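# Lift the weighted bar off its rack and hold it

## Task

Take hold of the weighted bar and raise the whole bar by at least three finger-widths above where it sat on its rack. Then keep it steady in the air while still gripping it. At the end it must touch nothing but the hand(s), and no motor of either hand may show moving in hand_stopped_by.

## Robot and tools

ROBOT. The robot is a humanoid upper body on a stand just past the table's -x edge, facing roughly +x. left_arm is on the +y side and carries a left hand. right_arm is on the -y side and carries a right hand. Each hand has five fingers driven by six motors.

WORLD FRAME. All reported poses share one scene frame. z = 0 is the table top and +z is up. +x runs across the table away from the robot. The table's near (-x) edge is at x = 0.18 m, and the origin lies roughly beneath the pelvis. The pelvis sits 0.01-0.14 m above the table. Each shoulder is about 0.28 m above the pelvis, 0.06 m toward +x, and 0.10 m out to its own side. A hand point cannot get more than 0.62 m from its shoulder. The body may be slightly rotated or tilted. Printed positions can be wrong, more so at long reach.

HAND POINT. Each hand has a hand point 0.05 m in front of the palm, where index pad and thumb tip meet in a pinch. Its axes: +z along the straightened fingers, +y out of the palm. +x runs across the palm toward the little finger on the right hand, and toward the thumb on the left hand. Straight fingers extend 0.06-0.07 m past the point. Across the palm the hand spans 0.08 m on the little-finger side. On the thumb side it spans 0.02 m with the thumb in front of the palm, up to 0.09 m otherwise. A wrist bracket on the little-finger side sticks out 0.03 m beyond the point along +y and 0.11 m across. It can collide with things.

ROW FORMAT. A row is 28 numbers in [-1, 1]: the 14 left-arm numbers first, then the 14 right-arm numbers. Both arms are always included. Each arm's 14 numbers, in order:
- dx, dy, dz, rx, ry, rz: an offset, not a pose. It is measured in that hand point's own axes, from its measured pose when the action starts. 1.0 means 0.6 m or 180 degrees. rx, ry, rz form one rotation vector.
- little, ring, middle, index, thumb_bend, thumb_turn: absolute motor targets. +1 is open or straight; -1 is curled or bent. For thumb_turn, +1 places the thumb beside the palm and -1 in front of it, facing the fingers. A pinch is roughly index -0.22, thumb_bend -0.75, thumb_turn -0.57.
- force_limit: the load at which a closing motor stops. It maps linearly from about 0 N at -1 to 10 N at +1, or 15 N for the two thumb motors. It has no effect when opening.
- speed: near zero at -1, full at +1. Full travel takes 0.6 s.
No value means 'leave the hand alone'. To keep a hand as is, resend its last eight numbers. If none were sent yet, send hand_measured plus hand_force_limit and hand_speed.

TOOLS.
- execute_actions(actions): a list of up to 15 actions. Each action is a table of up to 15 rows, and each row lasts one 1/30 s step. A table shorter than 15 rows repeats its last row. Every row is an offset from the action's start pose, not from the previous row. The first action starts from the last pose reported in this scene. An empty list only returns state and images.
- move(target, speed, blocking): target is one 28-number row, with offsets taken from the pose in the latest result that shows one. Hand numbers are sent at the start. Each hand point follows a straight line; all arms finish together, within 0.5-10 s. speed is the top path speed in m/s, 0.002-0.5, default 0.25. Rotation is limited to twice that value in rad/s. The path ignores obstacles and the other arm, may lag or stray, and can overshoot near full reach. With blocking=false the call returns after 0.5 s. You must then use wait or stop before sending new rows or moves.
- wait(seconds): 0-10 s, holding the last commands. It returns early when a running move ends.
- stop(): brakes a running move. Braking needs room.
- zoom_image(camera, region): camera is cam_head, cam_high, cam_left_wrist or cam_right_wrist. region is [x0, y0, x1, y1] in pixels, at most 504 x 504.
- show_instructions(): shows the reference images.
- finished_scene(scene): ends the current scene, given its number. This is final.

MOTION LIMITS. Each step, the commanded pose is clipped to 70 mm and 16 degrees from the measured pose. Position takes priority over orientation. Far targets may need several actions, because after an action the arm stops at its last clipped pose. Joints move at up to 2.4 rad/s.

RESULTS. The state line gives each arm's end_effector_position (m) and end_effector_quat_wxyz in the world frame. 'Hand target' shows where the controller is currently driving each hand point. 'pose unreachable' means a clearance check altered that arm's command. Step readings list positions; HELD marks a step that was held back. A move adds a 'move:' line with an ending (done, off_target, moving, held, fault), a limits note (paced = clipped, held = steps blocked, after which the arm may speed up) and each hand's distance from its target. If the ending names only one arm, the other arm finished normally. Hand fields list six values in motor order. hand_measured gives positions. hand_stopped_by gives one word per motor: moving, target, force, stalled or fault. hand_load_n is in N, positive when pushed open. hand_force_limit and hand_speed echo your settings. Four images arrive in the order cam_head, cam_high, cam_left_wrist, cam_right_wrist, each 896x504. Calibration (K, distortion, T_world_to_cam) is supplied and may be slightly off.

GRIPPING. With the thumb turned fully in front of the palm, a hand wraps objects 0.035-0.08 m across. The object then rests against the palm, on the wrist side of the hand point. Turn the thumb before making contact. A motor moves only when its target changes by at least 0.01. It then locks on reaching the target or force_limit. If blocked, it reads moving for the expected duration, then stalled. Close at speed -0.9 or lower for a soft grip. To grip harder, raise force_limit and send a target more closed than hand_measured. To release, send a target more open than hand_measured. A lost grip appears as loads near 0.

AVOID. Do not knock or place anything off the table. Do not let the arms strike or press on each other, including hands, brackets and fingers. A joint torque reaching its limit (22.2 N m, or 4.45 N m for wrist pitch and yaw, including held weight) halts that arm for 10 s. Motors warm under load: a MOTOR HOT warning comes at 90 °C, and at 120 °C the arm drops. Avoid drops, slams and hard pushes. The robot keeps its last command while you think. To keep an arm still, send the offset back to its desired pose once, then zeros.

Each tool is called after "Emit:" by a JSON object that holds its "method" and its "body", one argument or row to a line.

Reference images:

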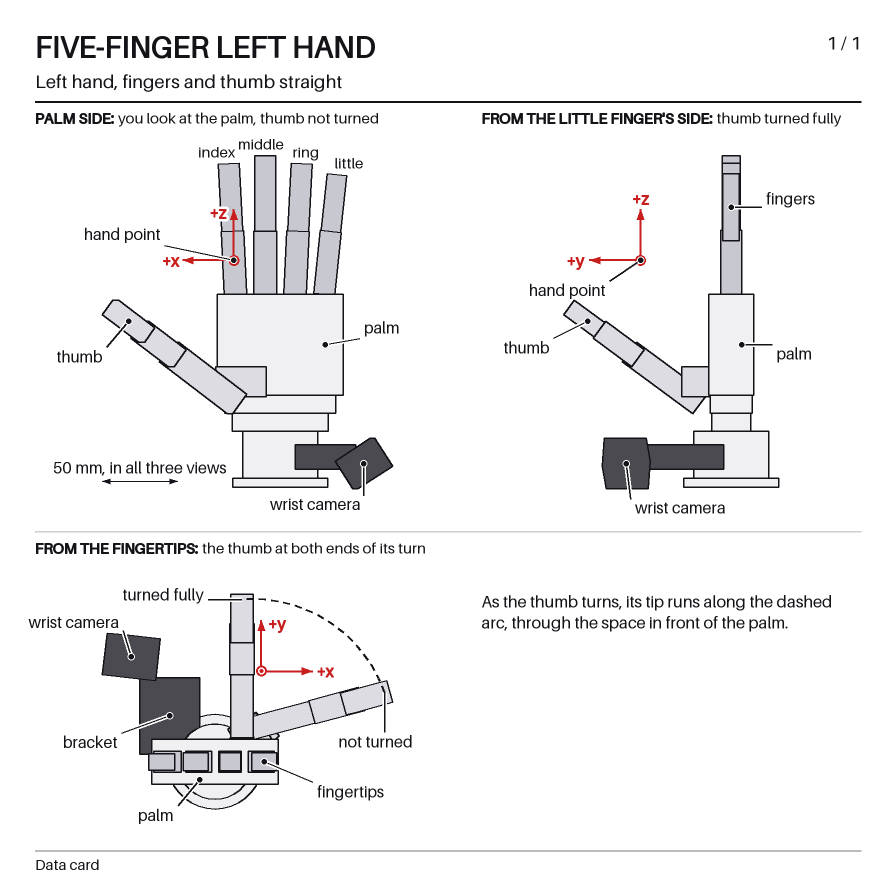

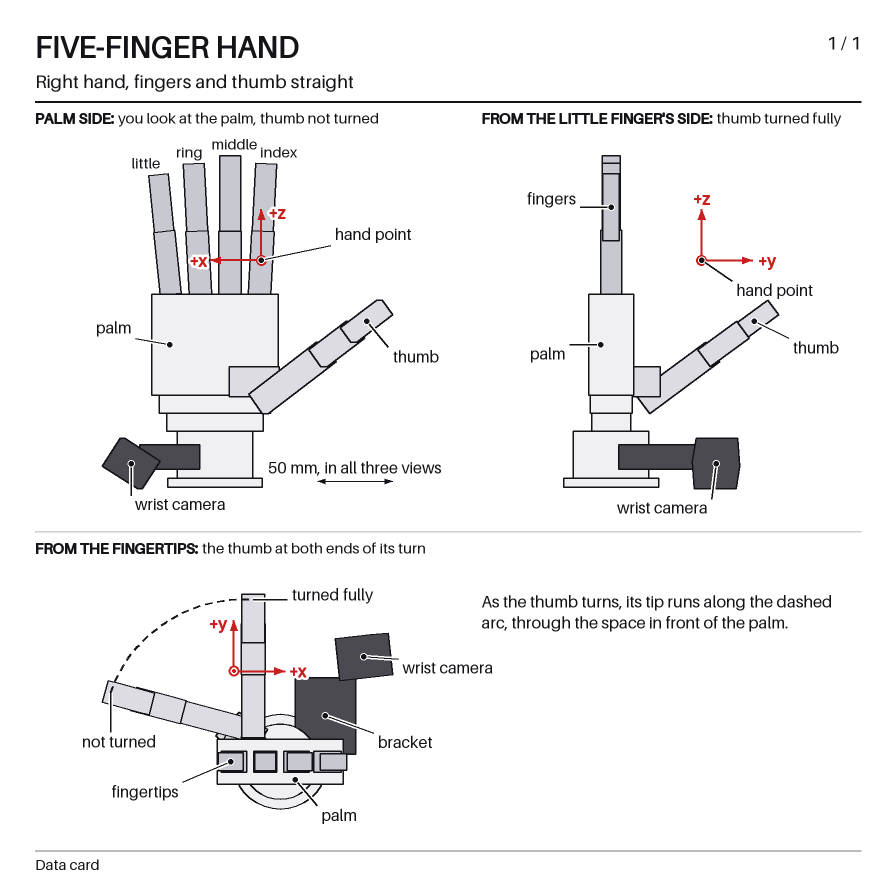

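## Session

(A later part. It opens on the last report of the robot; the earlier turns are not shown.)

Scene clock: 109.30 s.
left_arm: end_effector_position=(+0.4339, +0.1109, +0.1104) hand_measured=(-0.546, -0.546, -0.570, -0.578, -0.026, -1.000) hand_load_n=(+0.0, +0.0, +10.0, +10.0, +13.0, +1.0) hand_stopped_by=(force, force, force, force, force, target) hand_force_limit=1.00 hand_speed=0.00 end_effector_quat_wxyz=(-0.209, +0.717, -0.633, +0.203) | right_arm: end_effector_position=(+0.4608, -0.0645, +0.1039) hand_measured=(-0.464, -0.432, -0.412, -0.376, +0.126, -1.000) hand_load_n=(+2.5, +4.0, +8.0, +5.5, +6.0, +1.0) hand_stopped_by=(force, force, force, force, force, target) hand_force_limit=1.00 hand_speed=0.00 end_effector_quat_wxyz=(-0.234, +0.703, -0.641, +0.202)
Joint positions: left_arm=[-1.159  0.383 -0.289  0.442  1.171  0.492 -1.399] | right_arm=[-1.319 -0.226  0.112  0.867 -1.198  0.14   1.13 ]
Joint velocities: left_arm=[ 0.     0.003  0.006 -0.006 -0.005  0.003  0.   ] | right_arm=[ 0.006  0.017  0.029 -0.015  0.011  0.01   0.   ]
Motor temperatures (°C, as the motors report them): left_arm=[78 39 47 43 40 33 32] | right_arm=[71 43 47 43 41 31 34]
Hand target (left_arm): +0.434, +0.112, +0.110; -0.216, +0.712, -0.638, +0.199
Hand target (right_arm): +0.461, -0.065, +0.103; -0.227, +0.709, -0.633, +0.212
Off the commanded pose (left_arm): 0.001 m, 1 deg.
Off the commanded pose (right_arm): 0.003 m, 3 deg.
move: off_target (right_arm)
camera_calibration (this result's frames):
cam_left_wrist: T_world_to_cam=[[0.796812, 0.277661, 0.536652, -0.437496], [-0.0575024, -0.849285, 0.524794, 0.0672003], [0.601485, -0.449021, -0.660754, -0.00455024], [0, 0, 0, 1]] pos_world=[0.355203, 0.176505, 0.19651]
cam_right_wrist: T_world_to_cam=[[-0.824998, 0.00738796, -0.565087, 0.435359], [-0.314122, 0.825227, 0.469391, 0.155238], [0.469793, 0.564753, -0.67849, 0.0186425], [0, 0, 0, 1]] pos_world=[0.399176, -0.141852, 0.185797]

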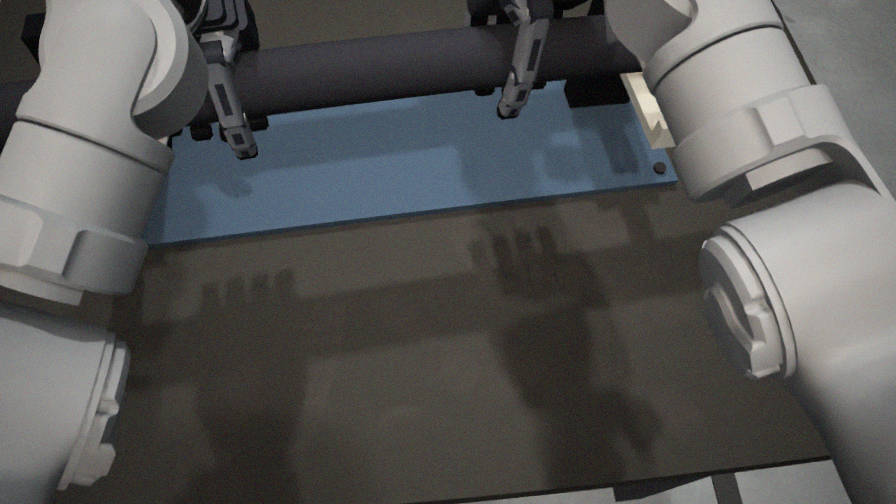

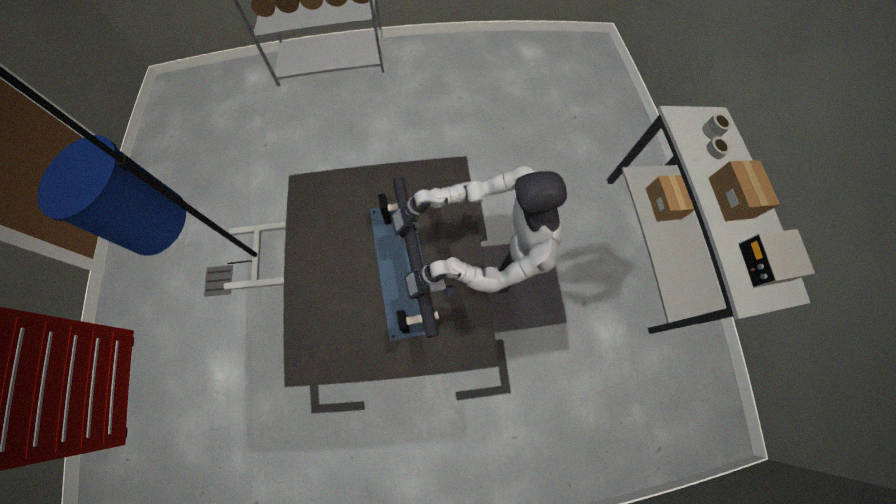

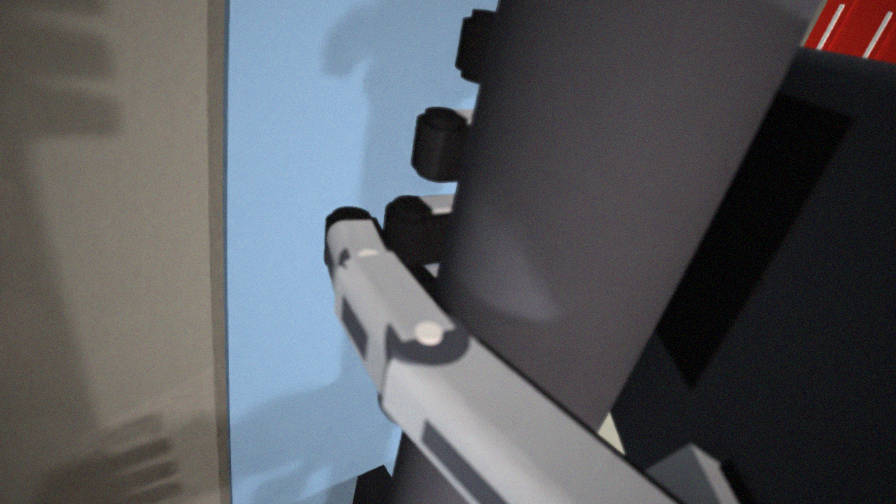

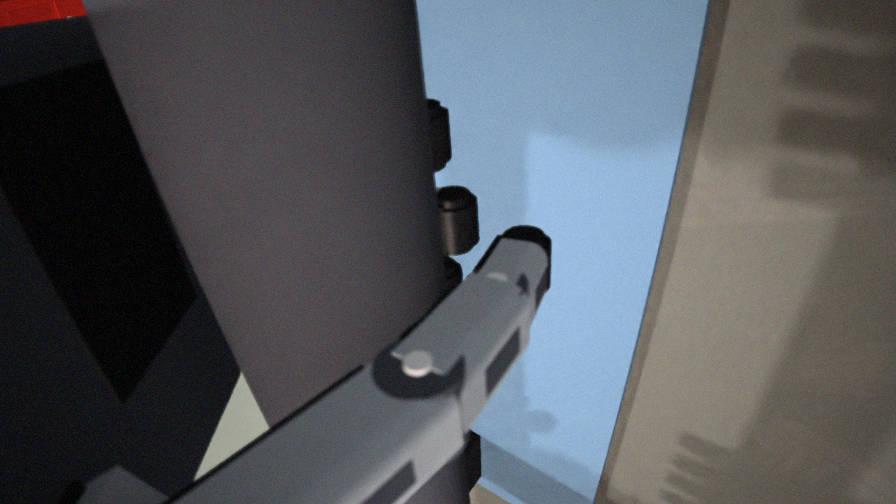

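Emit:
{"method": "move", "body": {
  "target": [0,-0.057,-0.082,0.06,0,0,-1,-1,-1,-1,-1,-1,1,0, 0,-0.057,-0.082,0.06,0,0,-1,-1,-1,-1,-1,-1,1,0],
  "speed": 0.05
}}

Scene clock: 114.90 s.
left_arm: end_effector_position=(+0.4335, +0.1103, +0.1703) hand_measured=(-0.546, -0.546, -0.570, -0.578, -0.026, -1.000) hand_load_n=(+0.0, +0.0, +10.0, +11.0, +13.0, +1.5) hand_stopped_by=(force, force, force, force, force, target) hand_force_limit=1.00 hand_speed=0.00 end_effector_quat_wxyz=(-0.269, +0.699, -0.607, +0.266) | right_arm: end_effector_position=(+0.4632, -0.0638, +0.1674) hand_measured=(-0.464, -0.434, -0.414, -0.376, +0.120, -1.000) hand_load_n=(+0.0, +0.0, +2.0, +4.5, +0.5, +0.0) hand_stopped_by=(force, force, force, force, force, target) hand_force_limit=1.00 hand_speed=0.00 end_effector_quat_wxyz=(-0.313, +0.664, -0.631, +0.249)
Joint positions: left_arm=[-1.153  0.484 -0.346  0.1    1.226  0.648 -1.531] | right_arm=[-1.204 -0.294  0.12   0.373 -1.188  0.287  1.29 ]
Joint velocities: left_arm=[ 0.     0.002 -0.017  0.003  0.002  0.01  -0.004] | right_arm=[0.008 0.003 0.012 0.006 0.002 0.009 0.   ]
Motor temperatures (°C, as the motors report them): left_arm=[94 40 47 45 40 33 35] | right_arm=[81 44 47 45 41 31 35]
Hand target (left_arm): +0.434, +0.113, +0.170; -0.279, +0.694, -0.611, +0.260
Hand target (right_arm): +0.462, -0.066, +0.165; -0.304, +0.672, -0.624, +0.258
Off the commanded pose (left_arm): 0.003 m, 1 deg.
Off the commanded pose (right_arm): 0.005 m, 3 deg.
MOTOR HOT: a motor of the left arm reached 90 °C. Now the hottest motor of the left arm, joint 1 (shoulder pitch), reports 94 °C. The temperature limit of the motors' drives, at which the controller stops that arm, is 120 °C. To cool a motor, set the load down, stop pushing, or move to a pose that needs little force.
move: off_target (right_arm)
camera_calibration (this result's frames):
cam_left_wrist: T_world_to_cam=[[0.681011, 0.284935, 0.674563, -0.443231], [-0.141762, -0.852465, 0.503197, 0.0758094], [0.71842, -0.438311, -0.540145, -0.0374244], [0, 0, 0, 1]] pos_world=[0.339479, 0.174513, 0.240626]
cam_right_wrist: T_world_to_cam=[[-0.703836, 0.0681485, -0.707086, 0.444748], [-0.38058, 0.804304, 0.456348, 0.157202], [0.599812, 0.590297, -0.540162, -0.021529], [0, 0, 0, 1]] pos_world=[0.38577, -0.144039, 0.231107]

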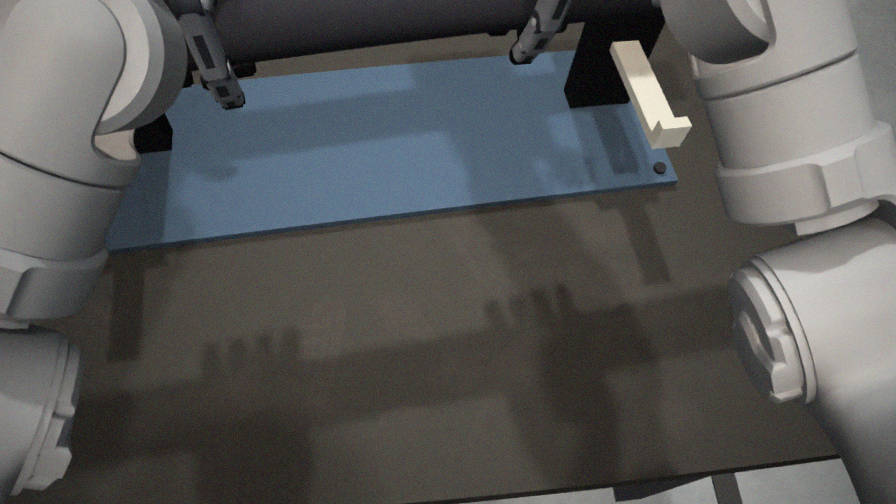

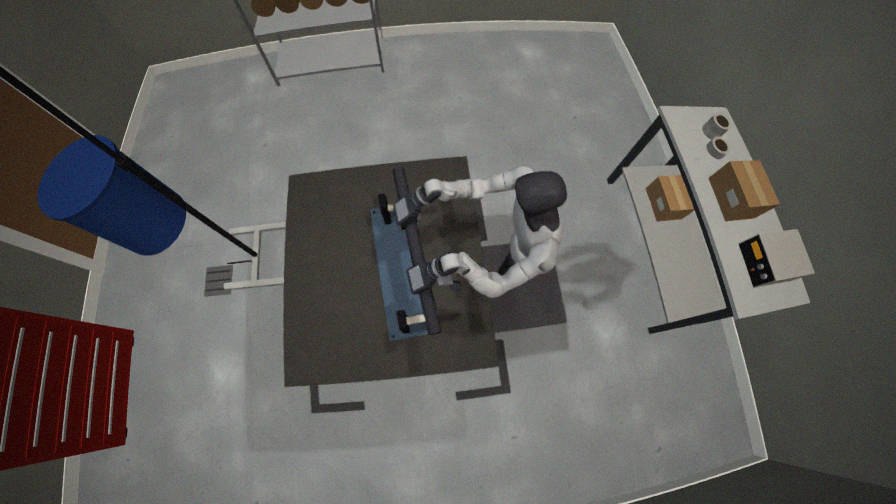

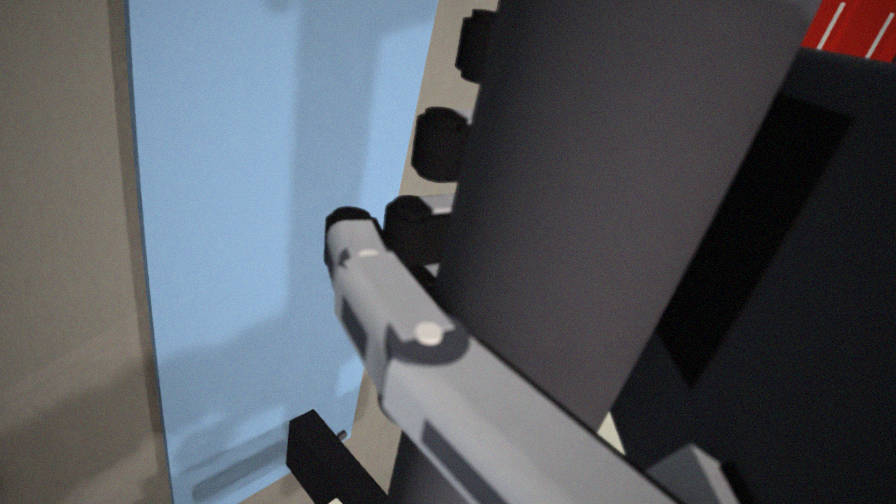

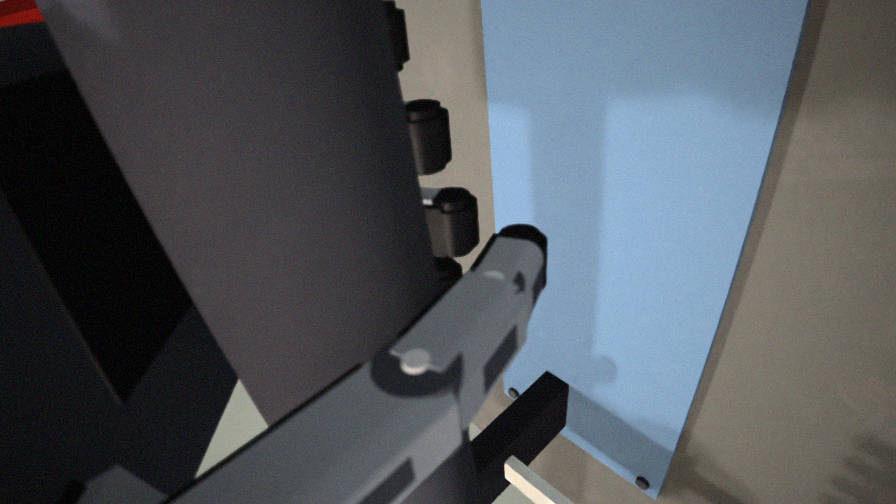

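Emit:
{"method": "execute_actions", "body": {
  "actions": [
    [[0,0,0,0,0,0,-1,-1,-1,-1,-1,-1,1,0, 0,0,0,0,0,0,-0.97,-0.97,-0.97,-0.97,-0.97,-1,1,-0.3]],
    [[0,0,0,0,0,0,-1,-1,-1,-1,-1,-1,1,0, 0,0,0,0,0,0,-0.97,-0.97,-0.97,-0.97,-0.97,-1,1,-0.3]]
  ]
}}

Scene clock: 118.97 s.
left_arm: end_effector_position=(+0.4330, +0.1094, +0.1707) hand_measured=(-0.546, -0.546, -0.570, -0.578, -0.026, -1.000) hand_load_n=(+0.0, +0.0, +10.5, +11.0, +13.5, +0.5) hand_stopped_by=(force, force, force, force, force, target) hand_force_limit=1.00 hand_speed=0.00 end_effector_quat_wxyz=(-0.262, +0.703, -0.604, +0.269) | right_arm: end_effector_position=(+0.4629, -0.0634, +0.1687) hand_measured=(-0.634, -0.554, -0.484, -0.432, +0.000, -1.000) hand_load_n=(+9.5, +8.5, +6.5, +11.5, +15.5, +4.0) hand_stopped_by=(force, force, force, force, force, target) hand_force_limit=1.00 hand_speed=-0.30 end_effector_quat_wxyz=(-0.320, +0.659, -0.638, +0.239)
Joint positions: left_arm=[-1.152  0.486 -0.34   0.099  1.212  0.656 -1.531] | right_arm=[-1.203 -0.3    0.109  0.374 -1.165  0.296  1.29 ]
Joint velocities: left_arm=[ 0.003  0.012  0.    -0.009  0.     0.     0.   ] | right_arm=[-0.005 -0.009 -0.02  -0.006 -0.005  0.     0.   ]
Motor temperatures (°C, as the motors report them): left_arm=[102 40 48 45 40 34 37] | right_arm=[86 44 48 46 41 31 37]
Hand target (left_arm): +0.433, +0.110, +0.171; -0.264, +0.702, -0.604, +0.269
Hand target (right_arm): +0.463, -0.063, +0.168; -0.318, +0.659, -0.637, +0.241
Off the commanded pose (left_arm): 0.000 m, 0 deg.
Off the commanded pose (right_arm): 0.000 m, 0 deg.
MOTOR HOT: still on. Now the hottest motor of the left arm, joint 1 (shoulder pitch), reports 102 °C; a drive's own limit is 120 °C.
Step readings (end_effector_position; steps 1 to 15: 1st action; 16 to 30: 2nd action):
0: left_arm (+0.4334, +0.1103, +0.1701) | right_arm (+0.4630, -0.0638, +0.1671)
1: left_arm (+0.4334, +0.1103, +0.1701) | right_arm (+0.4630, -0.0638, +0.1671)
2: left_arm (+0.4334, +0.1103, +0.1702) | right_arm (+0.4631, -0.0637, +0.1672)
4: left_arm (+0.4331, +0.1095, +0.1704) | right_arm (+0.4634, -0.0639, +0.1673)
8: left_arm (+0.4332, +0.1095, +0.1706) | right_arm (+0.4630, -0.0635, +0.1684)
15: left_arm (+0.4331, +0.1096, +0.1706) | right_arm (+0.4630, -0.0634, +0.1685)
16: left_arm (+0.4331, +0.1096, +0.1706) | right_arm (+0.4630, -0.0634, +0.1685)
17: left_arm (+0.4331, +0.1096, +0.1706) | right_arm (+0.4630, -0.0633, +0.1685)
19: left_arm (+0.4331, +0.1095, +0.1708) | right_arm (+0.4629, -0.0633, +0.1688)
23: left_arm (+0.4330, +0.1094, +0.1707) | right_arm (+0.4629, -0.0634, +0.1687)
30: end_effector_position above
camera_calibration (this result's frames):
cam_left_wrist: T_world_to_cam=[[0.682866, 0.298806, 0.66664, -0.443922], [-0.137179, -0.843847, 0.518753, 0.0691804], [0.717548, -0.445688, -0.535245, -0.0369088], [0, 0, 0, 1]] pos_world=[0.339113, 0.174575, 0.240293]
cam_right_wrist: T_world_to_cam=[[-0.707436, 0.0924502, -0.700705, 0.447592], [-0.372854, 0.793414, 0.481118, 0.147724], [0.600429, 0.601621, -0.526819, -0.0227173], [0, 0, 0, 1]] pos_world=[0.385362, -0.144919, 0.23059]

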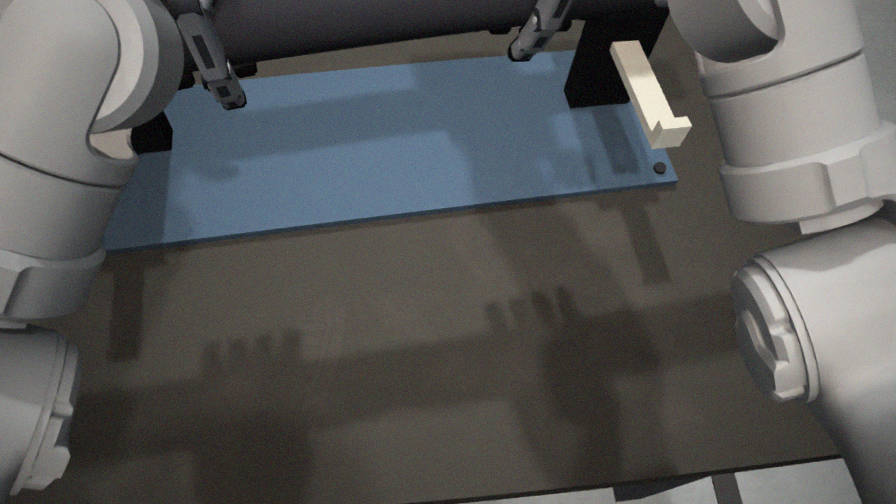

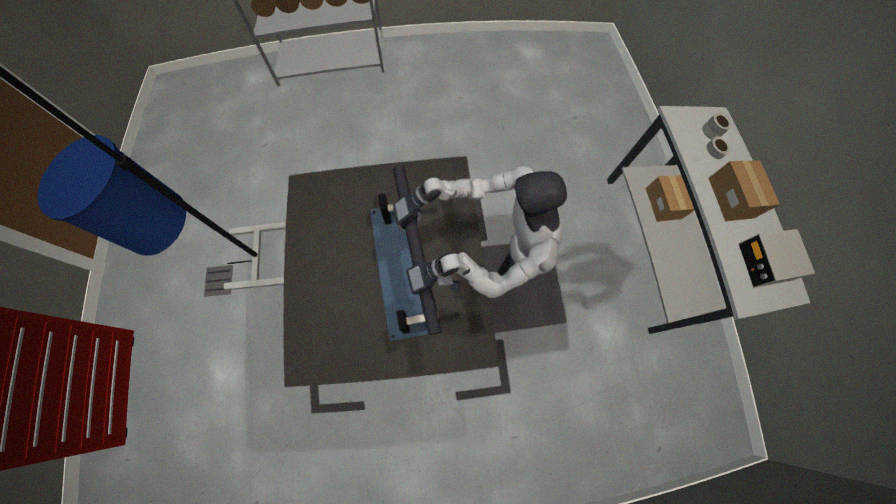

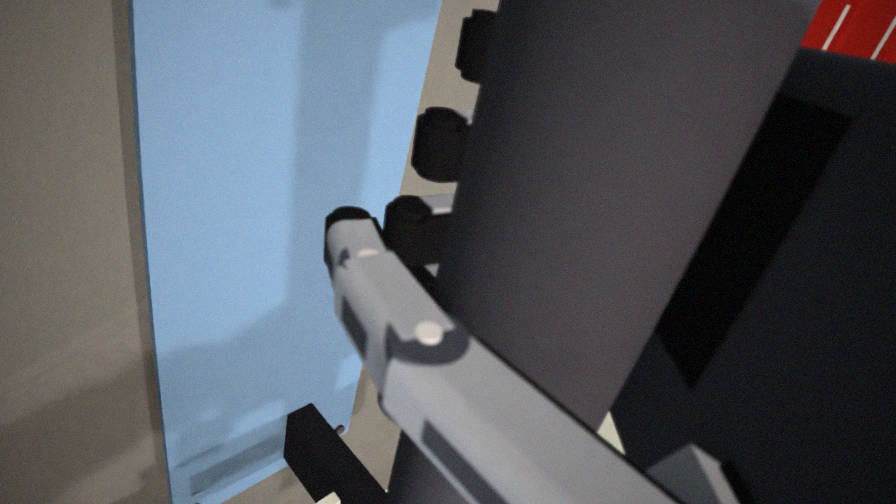

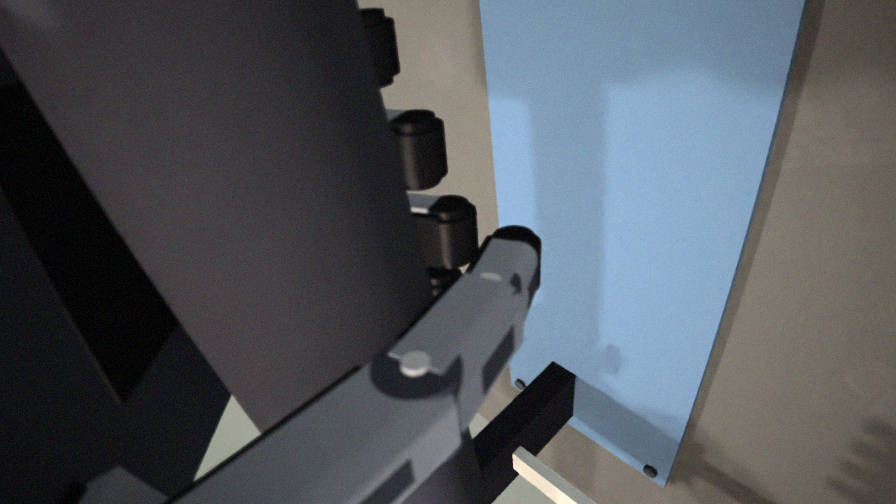

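Emit:
{"method": "finished_scene", "body": {
  "scene": 1
}}

The scene is finished: the task was done.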